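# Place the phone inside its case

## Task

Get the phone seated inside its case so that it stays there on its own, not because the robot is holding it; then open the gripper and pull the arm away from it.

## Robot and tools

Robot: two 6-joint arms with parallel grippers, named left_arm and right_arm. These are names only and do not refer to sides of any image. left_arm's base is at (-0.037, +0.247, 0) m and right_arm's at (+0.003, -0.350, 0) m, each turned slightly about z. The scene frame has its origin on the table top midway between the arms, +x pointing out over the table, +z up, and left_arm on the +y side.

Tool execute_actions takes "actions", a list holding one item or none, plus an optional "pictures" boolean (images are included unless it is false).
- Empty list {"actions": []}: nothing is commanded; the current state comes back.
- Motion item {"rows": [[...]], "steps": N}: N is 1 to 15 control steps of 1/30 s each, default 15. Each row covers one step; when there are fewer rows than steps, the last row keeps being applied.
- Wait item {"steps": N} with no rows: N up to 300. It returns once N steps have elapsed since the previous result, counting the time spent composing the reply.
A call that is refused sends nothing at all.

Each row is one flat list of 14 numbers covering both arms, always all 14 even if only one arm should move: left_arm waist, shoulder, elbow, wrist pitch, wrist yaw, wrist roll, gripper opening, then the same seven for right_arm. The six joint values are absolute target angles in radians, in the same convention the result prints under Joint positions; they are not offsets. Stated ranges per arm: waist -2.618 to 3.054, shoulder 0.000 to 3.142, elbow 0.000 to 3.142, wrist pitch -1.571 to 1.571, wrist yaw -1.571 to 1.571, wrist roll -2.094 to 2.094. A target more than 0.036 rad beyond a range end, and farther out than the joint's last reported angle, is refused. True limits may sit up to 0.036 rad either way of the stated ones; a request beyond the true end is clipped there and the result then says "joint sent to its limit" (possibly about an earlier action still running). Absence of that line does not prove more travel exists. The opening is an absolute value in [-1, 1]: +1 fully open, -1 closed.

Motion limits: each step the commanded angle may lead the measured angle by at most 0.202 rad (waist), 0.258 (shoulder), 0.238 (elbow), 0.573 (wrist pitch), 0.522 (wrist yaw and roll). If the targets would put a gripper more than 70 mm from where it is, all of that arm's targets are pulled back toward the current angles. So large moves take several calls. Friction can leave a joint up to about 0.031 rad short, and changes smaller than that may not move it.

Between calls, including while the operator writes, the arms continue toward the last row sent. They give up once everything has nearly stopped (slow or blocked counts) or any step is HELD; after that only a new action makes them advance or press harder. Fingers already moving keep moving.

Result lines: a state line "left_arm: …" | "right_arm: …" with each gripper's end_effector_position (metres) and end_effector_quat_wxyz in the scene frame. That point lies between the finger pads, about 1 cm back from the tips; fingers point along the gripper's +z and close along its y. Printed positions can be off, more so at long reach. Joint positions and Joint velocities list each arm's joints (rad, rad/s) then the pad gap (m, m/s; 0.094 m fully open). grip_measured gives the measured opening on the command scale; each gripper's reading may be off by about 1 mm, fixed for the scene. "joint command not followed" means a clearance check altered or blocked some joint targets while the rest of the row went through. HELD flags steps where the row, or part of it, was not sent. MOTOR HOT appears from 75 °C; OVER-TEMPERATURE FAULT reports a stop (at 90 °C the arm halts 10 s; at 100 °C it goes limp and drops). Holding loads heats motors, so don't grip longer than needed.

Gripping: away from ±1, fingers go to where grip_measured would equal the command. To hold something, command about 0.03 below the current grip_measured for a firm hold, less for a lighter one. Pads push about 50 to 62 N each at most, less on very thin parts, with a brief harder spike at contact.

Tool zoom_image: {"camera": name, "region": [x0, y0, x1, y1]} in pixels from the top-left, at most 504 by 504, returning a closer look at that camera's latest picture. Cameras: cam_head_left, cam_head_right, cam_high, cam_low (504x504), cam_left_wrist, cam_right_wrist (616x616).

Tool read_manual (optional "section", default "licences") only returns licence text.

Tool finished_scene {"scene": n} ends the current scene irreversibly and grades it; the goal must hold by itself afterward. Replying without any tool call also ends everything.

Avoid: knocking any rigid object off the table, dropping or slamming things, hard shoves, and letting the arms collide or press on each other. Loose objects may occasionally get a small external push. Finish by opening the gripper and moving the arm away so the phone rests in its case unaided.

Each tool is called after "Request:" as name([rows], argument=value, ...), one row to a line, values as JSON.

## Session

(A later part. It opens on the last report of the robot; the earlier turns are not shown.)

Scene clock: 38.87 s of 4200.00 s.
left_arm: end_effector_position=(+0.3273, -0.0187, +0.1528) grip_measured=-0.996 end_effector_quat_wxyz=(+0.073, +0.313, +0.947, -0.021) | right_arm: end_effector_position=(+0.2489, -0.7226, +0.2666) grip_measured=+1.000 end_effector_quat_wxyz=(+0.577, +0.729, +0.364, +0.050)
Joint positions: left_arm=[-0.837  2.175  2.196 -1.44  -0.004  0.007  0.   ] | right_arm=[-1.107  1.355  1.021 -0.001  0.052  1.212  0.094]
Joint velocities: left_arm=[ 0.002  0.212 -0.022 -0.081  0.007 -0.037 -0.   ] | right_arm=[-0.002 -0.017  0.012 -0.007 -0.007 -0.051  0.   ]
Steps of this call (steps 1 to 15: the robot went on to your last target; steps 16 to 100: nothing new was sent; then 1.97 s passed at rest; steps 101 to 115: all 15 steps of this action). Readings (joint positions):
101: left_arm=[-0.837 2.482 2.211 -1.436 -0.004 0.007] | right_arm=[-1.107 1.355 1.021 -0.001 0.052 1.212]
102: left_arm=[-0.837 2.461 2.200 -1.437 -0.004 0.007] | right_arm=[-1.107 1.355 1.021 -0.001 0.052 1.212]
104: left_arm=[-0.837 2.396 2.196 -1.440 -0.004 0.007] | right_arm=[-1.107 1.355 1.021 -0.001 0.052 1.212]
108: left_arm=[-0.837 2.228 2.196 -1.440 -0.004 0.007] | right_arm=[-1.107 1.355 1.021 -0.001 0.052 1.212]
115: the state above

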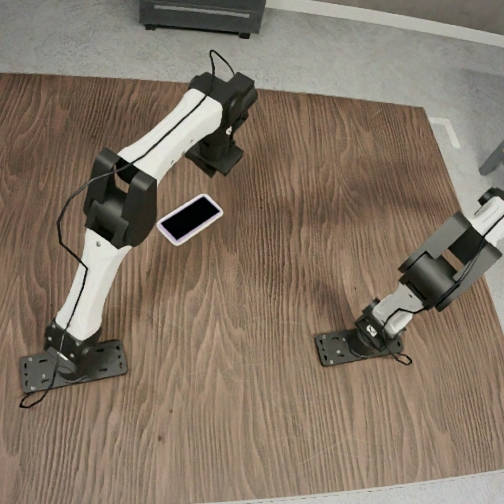

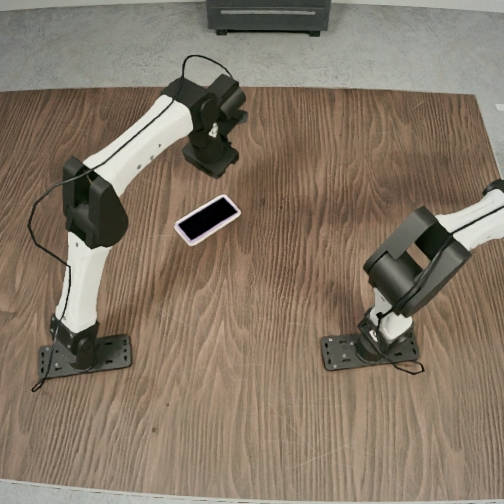

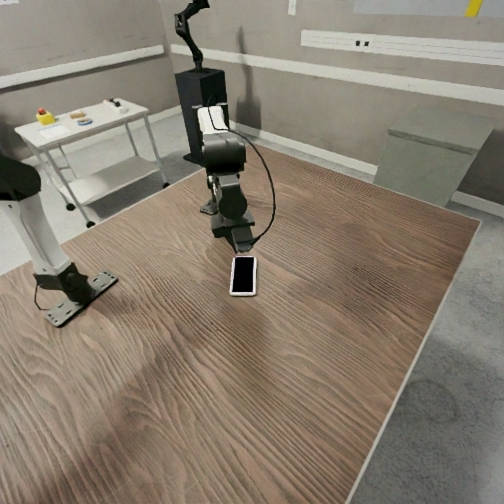

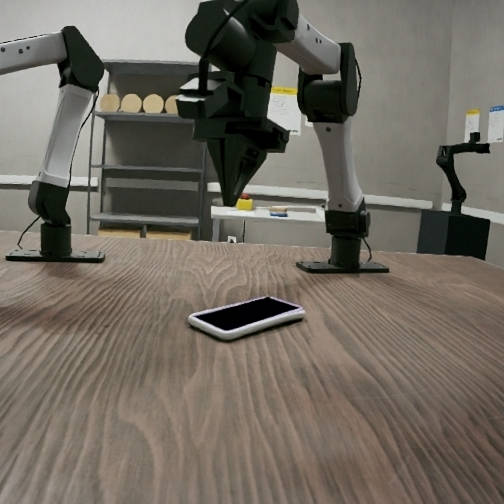

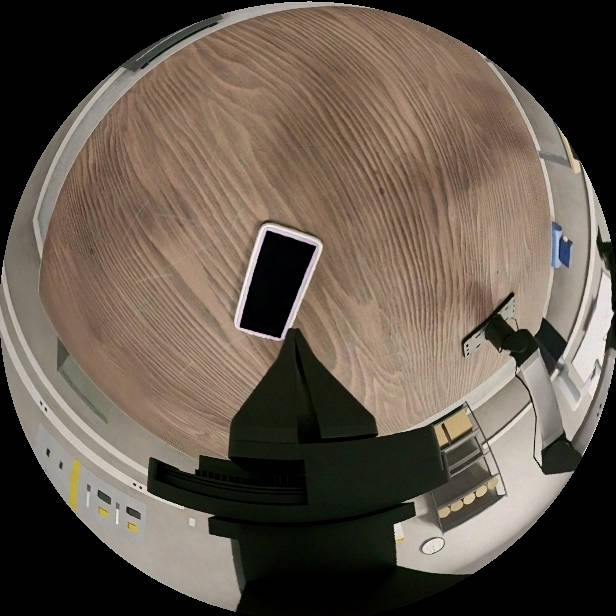

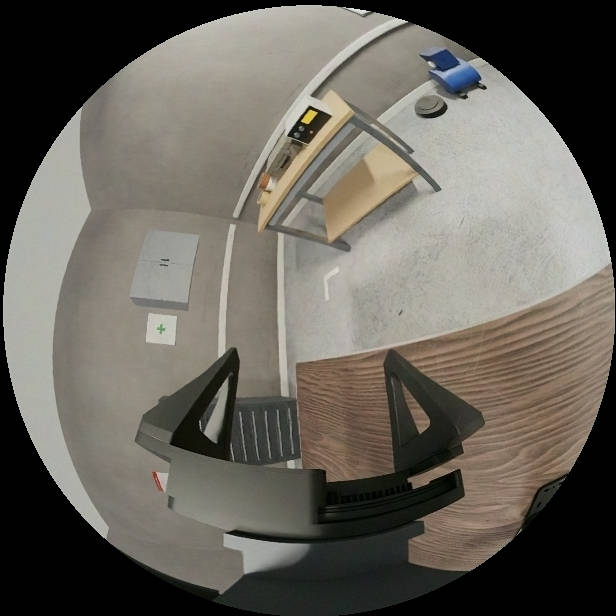

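Request:
execute_actions([
  {"rows":[[-0.75,2.1,2.02,-1.45,0,0,-1,-1.107,1.355,1.021,0,0.052,1.212,1],[-0.75,2.1,2.02,-1.45,0,0,-1,-1.107,1.355,1.021,0,0.052,1.212,1],[-0.75,2.1,2.02,-1.45,0,0,-1,-1.107,1.355,1.021,0,0.052,1.212,1],[-0.75,2.1,2.02,-1.45,0,0,-1,-1.107,1.355,1.021,0,0.052,1.212,1],[-0.75,2.1,2.02,-1.45,0,0,-1,-1.107,1.355,1.021,0,0.052,1.212,1],[-0.75,2.15,2.02,-1.45,0,0,-1,-1.107,1.355,1.021,0,0.052,1.212,1],[-0.75,2.2,2.02,-1.45,0,0,-1,-1.107,1.355,1.021,0,0.052,1.212,1],[-0.75,2.25,2.02,-1.45,0,0,-1,-1.107,1.355,1.021,0,0.052,1.212,1]],"steps":15},
])

Request:
zoom_image(camera="cam_low", region=[160, 230, 330, 370])

Scene clock: 51.00 s of 4200.00 s.
left_arm: end_effector_position=(+0.3195, +0.0342, +0.0737) grip_measured=-0.996 end_effector_quat_wxyz=(-0.051, +0.268, +0.962, +0.014) | right_arm: end_effector_position=(+0.2489, -0.7226, +0.2666) grip_measured=+1.000 end_effector_quat_wxyz=(+0.577, +0.729, +0.364, +0.050)
Joint positions: left_arm=[-0.743  2.266  2.033 -1.445 -0.     0.006  0.   ] | right_arm=[-1.107  1.355  1.021 -0.001  0.052  1.212  0.094]
Joint velocities: left_arm=[-0.012  0.11  -0.09  -0.007 -0.051  0.022  0.001] | right_arm=[-0.002 -0.022  0.012  0.007 -0.037 -0.051  0.   ]
Steps of this call (steps 1 to 30: the robot went on to your last target; steps 31 to 120: nothing new was sent; then 7.63 s passed at rest; steps 121 to 135: all 15 steps of this action). Readings (joint positions):
121: left_arm=[-0.830 2.182 2.167 -1.425 -0.002 0.007] | right_arm=[-1.107 1.355 1.021 -0.001 0.052 1.212]
122: left_arm=[-0.819 2.157 2.117 -1.420 0.000 0.007] | right_arm=[-1.107 1.355 1.021 -0.001 0.052 1.212]
124: left_arm=[-0.781 2.129 2.060 -1.439 0.000 0.007] | right_arm=[-1.107 1.355 1.021 -0.001 0.052 1.212]
128: left_arm=[-0.739 2.141 2.047 -1.445 -0.000 0.006] | right_arm=[-1.107 1.355 1.021 -0.001 0.052 1.212]
135: the state above

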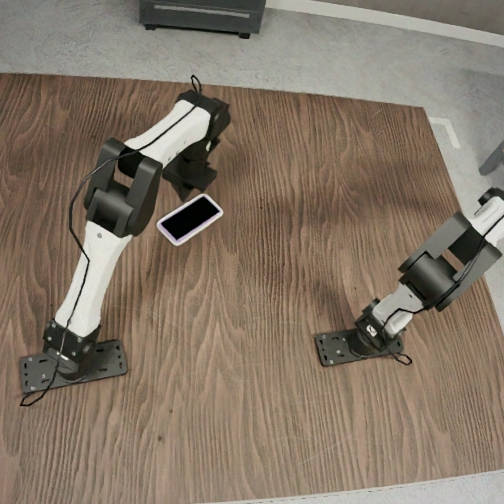

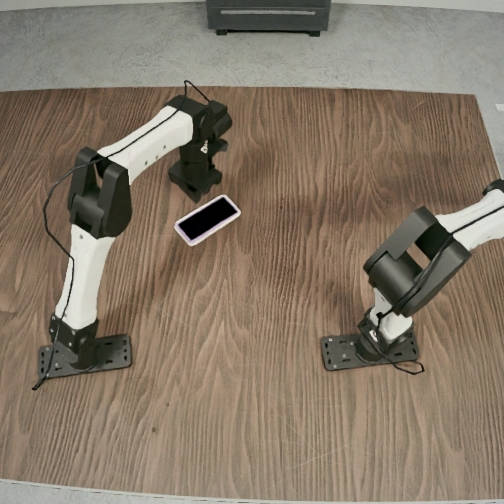

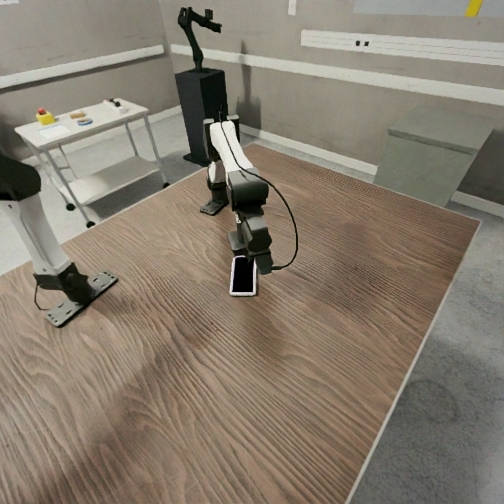

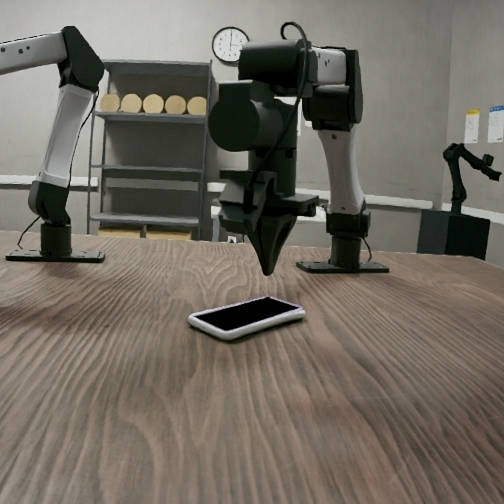

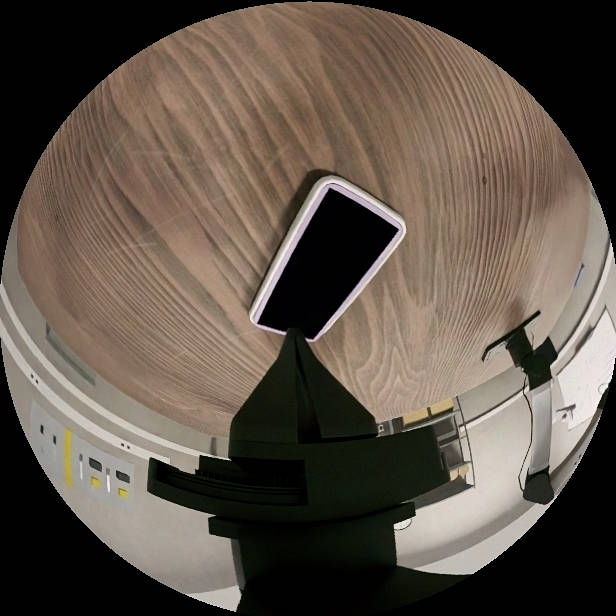

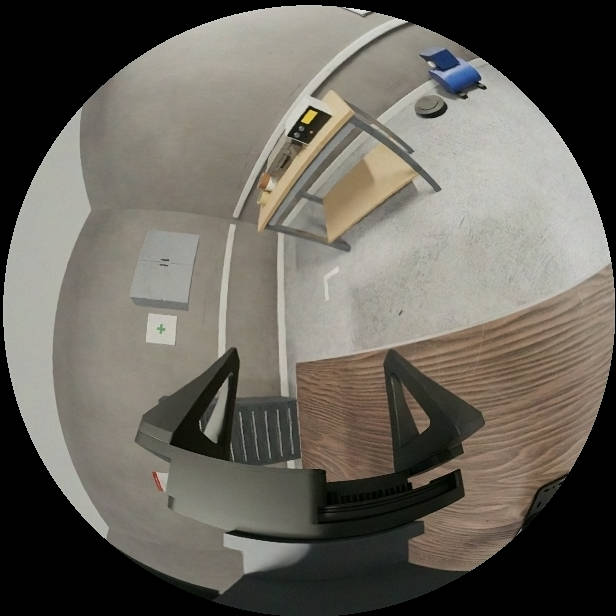

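Region (160, 230, 330, 370) of cam_low's 504x504 image, scaled by 2.965, with more detail than that image has; it fills the top 415 rows of this view, and the rest is white.

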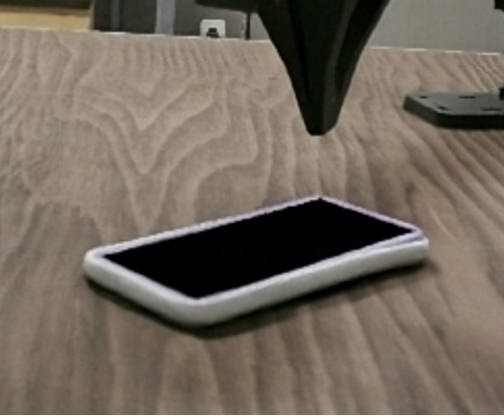

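Request:
execute_actions([
  {"rows":[[-0.75,2.29,2.02,-1.45,0,0,-1,-1.107,1.355,1.021,0,0.052,1.212,1],[-0.75,2.31,2.02,-1.45,0,0,-1,-1.107,1.355,1.021,0,0.052,1.212,1],[-0.75,2.33,2.02,-1.45,0,0,-1,-1.107,1.355,1.021,0,0.052,1.212,1],[-0.75,2.35,2.02,-1.45,0,0,-1,-1.107,1.355,1.021,0,0.052,1.212,1],[-0.75,2.36,2.02,-1.45,0,0,-1,-1.107,1.355,1.021,0,0.052,1.212,1],[-0.75,2.37,2.02,-1.45,0,0,-1,-1.107,1.355,1.021,0,0.052,1.212,1],[-0.75,2.38,2.02,-1.45,0,0,-1,-1.107,1.355,1.021,0,0.052,1.212,1],[-0.75,2.39,2.02,-1.45,0,0,-1,-1.107,1.355,1.021,0,0.052,1.212,1],[-0.75,2.40,2.02,-1.45,0,0,-1,-1.107,1.355,1.021,0,0.052,1.212,1],[-0.75,2.41,2.02,-1.45,0,0,-1,-1.107,1.355,1.021,0,0.052,1.212,1],[-0.75,2.42,2.02,-1.45,0,0,-1,-1.107,1.355,1.021,0,0.052,1.212,1]],"steps":15},
])

Request:
zoom_image(camera="cam_low", region=[160, 230, 330, 370])

Scene clock: 59.20 s of 4200.00 s.
left_arm: end_effector_position=(+0.3111, +0.0393, +0.0190) grip_measured=-0.996 end_effector_quat_wxyz=(-0.119, +0.267, +0.956, +0.033) | right_arm: end_effector_position=(+0.2489, -0.7226, +0.2666) grip_measured=+1.000 end_effector_quat_wxyz=(+0.577, +0.729, +0.364, +0.050)
Joint positions: left_arm=[-0.743  2.405  2.031 -1.445 -0.     0.006  0.   ] | right_arm=[-1.107  1.355  1.021 -0.001  0.052  1.212  0.094]
Joint velocities: left_arm=[-0.017  0.007  0.007 -0.066  0.037 -0.051  0.   ] | right_arm=[-0.007 -0.007 -0.007  0.022  0.081 -0.022  0.   ]
Steps of this call (steps 1 to 15: the robot went on to your last target; steps 16 to 100: nothing new was sent; then 4.37 s passed at rest; steps 101 to 115: all 15 steps of this action). Readings (joint positions):
101: left_arm=[-0.743 2.266 2.031 -1.445 -0.000 0.006] | right_arm=[-1.107 1.355 1.021 -0.001 0.052 1.212]
102: left_arm=[-0.743 2.269 2.031 -1.445 -0.000 0.006] | right_arm=[-1.107 1.355 1.021 -0.001 0.052 1.212]
104: left_arm=[-0.743 2.286 2.031 -1.445 -0.000 0.006] | right_arm=[-1.107 1.355 1.021 -0.001 0.052 1.212]
108: left_arm=[-0.743 2.353 2.031 -1.445 -0.000 0.006] | right_arm=[-1.107 1.355 1.021 -0.001 0.052 1.212]
115: the state above

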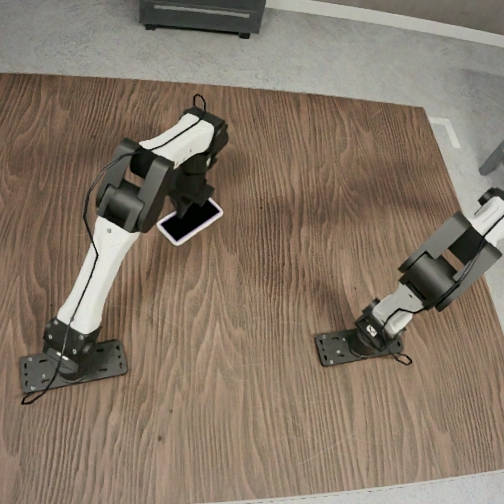

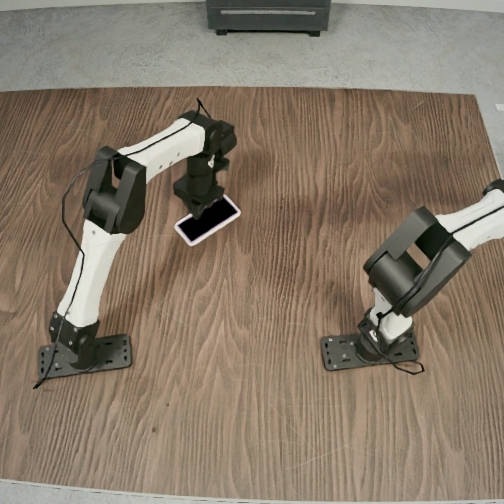

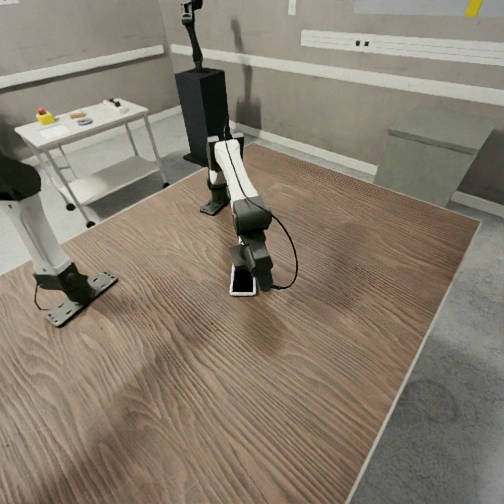

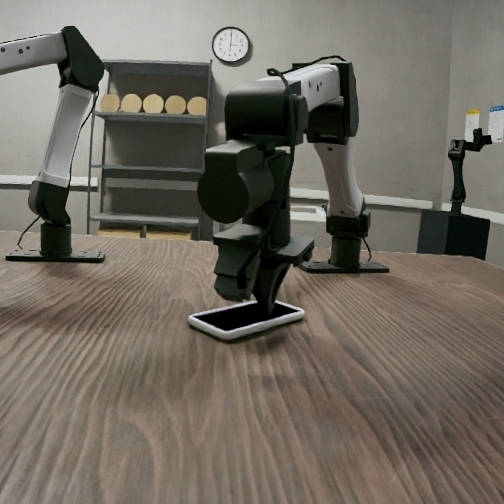

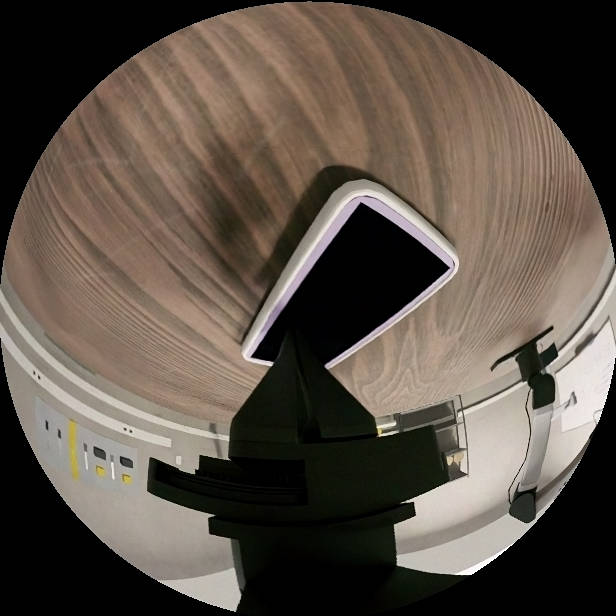

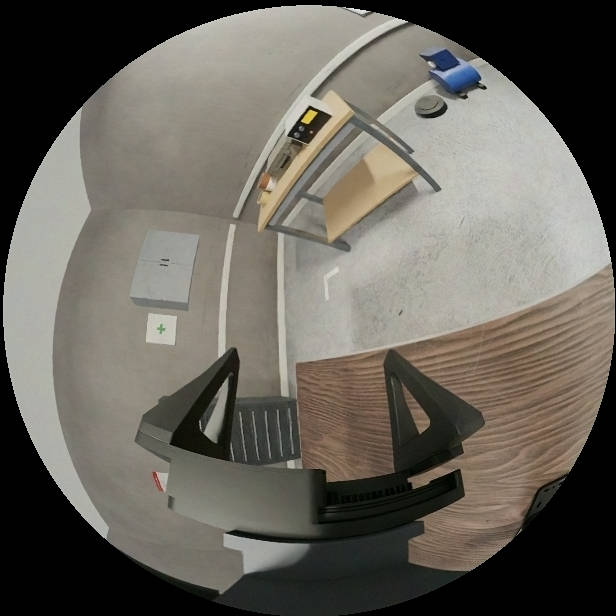

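Region (160, 230, 330, 370) of cam_low's 504x504 image, scaled by 2.965, with more detail than that image has; it fills the top 415 rows of this view, and the rest is white.

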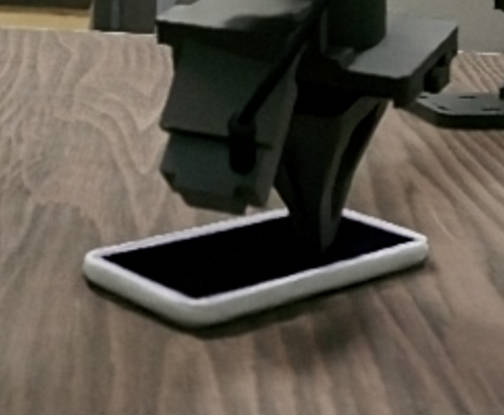

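Seated. Retreat.

Request:
execute_actions([
  {"rows":[[-0.75,2.2,2.02,-1.45,0,0,-1,-1.107,1.355,1.021,0,0.052,1.212,1],[-0.75,2.2,2.02,-1.45,0,0,-1,-1.107,1.355,1.021,0,0.052,1.212,1],[-0.75,2.2,2.02,-1.45,0,0,-1,-1.107,1.355,1.021,0,0.052,1.212,1],[-0.75,2.05,2.02,-1.45,0,0,-1,-1.107,1.355,1.021,0,0.052,1.212,1],[-0.75,2.05,2.02,-1.45,0,0,-1,-1.107,1.355,1.021,0,0.052,1.212,1],[-0.75,2.05,2.02,-1.45,0,0,-1,-1.107,1.355,1.021,0,0.052,1.212,1],[-0.4,1.95,2.02,-1.45,0,0,-1,-1.107,1.355,1.021,0,0.052,1.212,1]],"steps":15},
])

Request:
zoom_image(camera="cam_low", region=[160, 230, 330, 370])

Request:
zoom_image(camera="cam_high", region=[190, 230, 300, 320])

Scene clock: 66.63 s of 4200.00 s.
left_arm: end_effector_position=(+0.3607, +0.1707, +0.1965) grip_measured=-0.996 end_effector_quat_wxyz=(+0.101, +0.097, +0.990, -0.009) | right_arm: end_effector_position=(+0.2489, -0.7226, +0.2666) grip_measured=+1.000 end_effector_quat_wxyz=(+0.577, +0.729, +0.364, +0.050)
Joint positions: left_arm=[-0.395  1.94   2.013 -1.44  -0.001  0.005  0.   ] | right_arm=[-1.107  1.355  1.021 -0.001  0.052  1.212  0.094]
Joint velocities: left_arm=[ 0.882 -0.007  0.012  0.037 -0.154  0.007 -0.   ] | right_arm=[-0.007 -0.007  0.012 -0.051  0.022 -0.007  0.   ]
Steps of this call (steps 1 to 15: the robot went on to your last target; steps 16 to 100: nothing new was sent; then 3.60 s passed at rest; steps 101 to 115: all 15 steps of this action). Readings (joint positions):
101: left_arm=[-0.743 2.390 2.026 -1.442 -0.000 0.006] | right_arm=[-1.107 1.355 1.021 -0.001 0.052 1.212]
102: left_arm=[-0.743 2.366 2.016 -1.442 -0.000 0.006] | right_arm=[-1.107 1.355 1.021 -0.001 0.052 1.212]
104: left_arm=[-0.743 2.294 2.013 -1.442 -0.000 0.006] | right_arm=[-1.107 1.355 1.021 -0.001 0.052 1.212]
108: left_arm=[-0.718 2.101 2.013 -1.441 0.006 0.006] | right_arm=[-1.107 1.355 1.021 -0.001 0.052 1.212]
115: the state above

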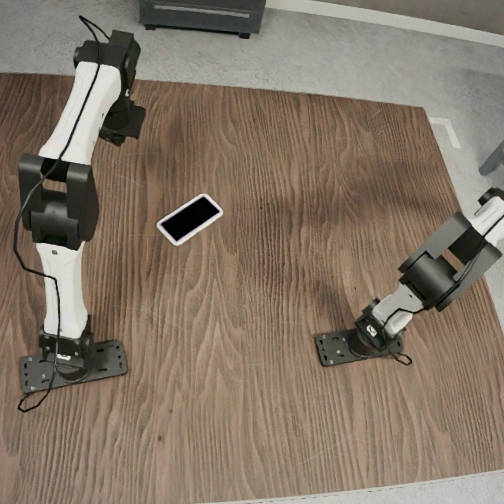

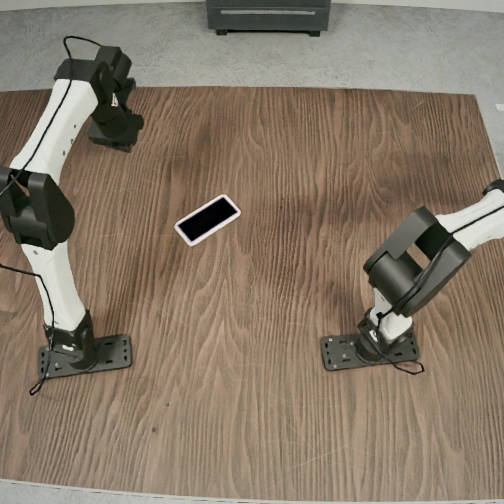

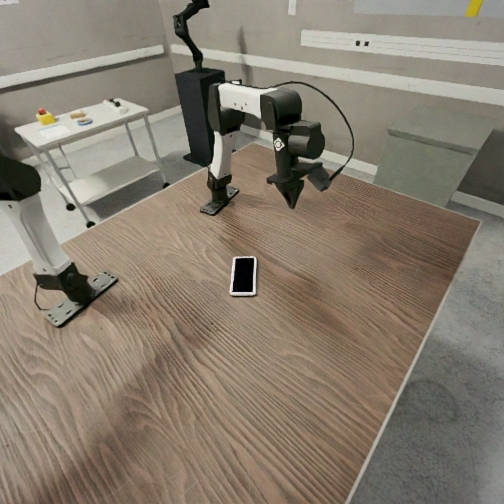

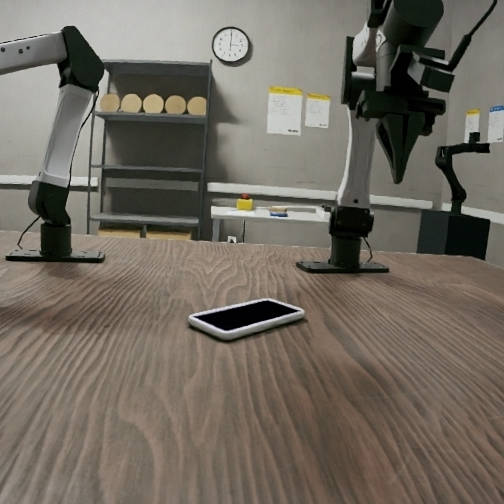

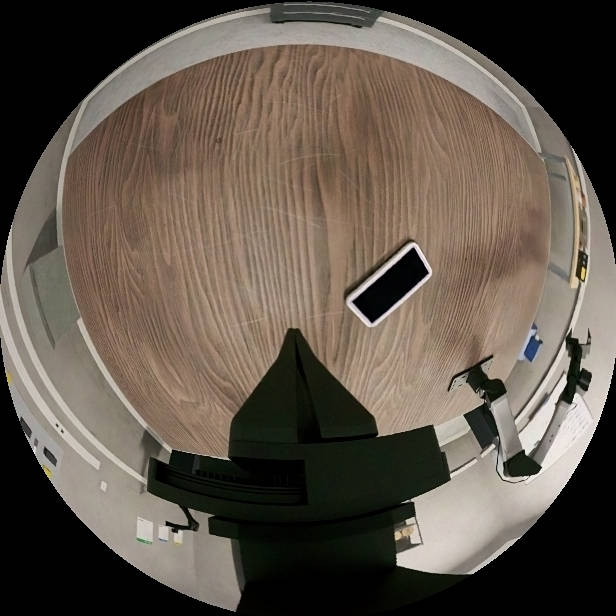

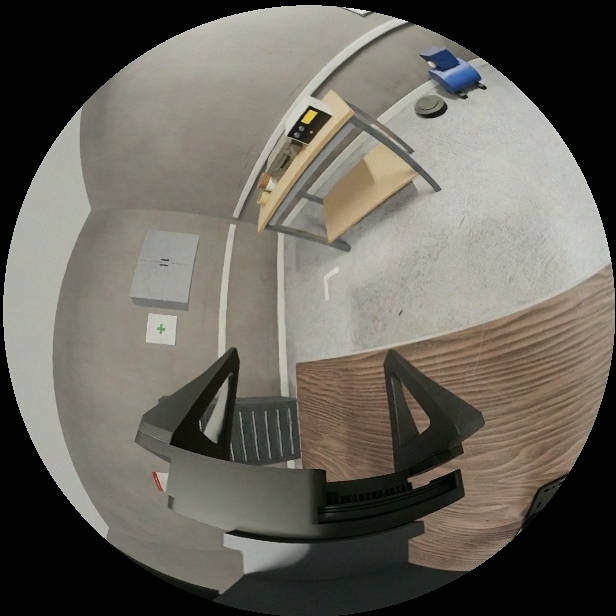

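Region (160, 230, 330, 370) of cam_low's 504x504 image, scaled by 2.965, with more detail than that image has; it fills the top 415 rows of this view, and the rest is white.

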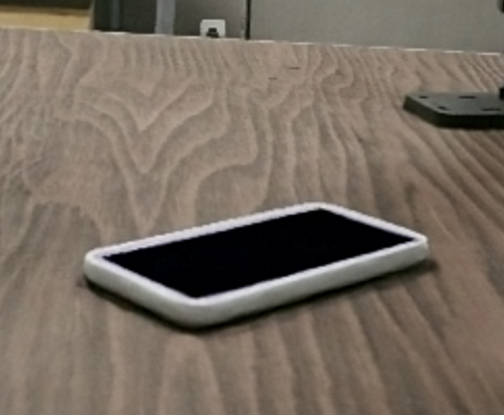

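Region (190, 230, 300, 320) of cam_high's 504x504 image, scaled by 4.582, with more detail than that image has; it fills the top 412 rows of this view, and the rest is white.

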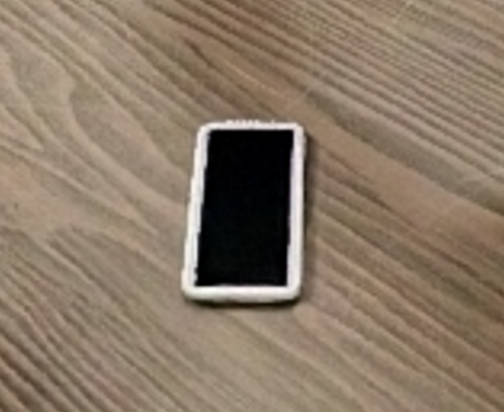

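Request:
finished_scene(scene=2)

The scene is finished: the task was done.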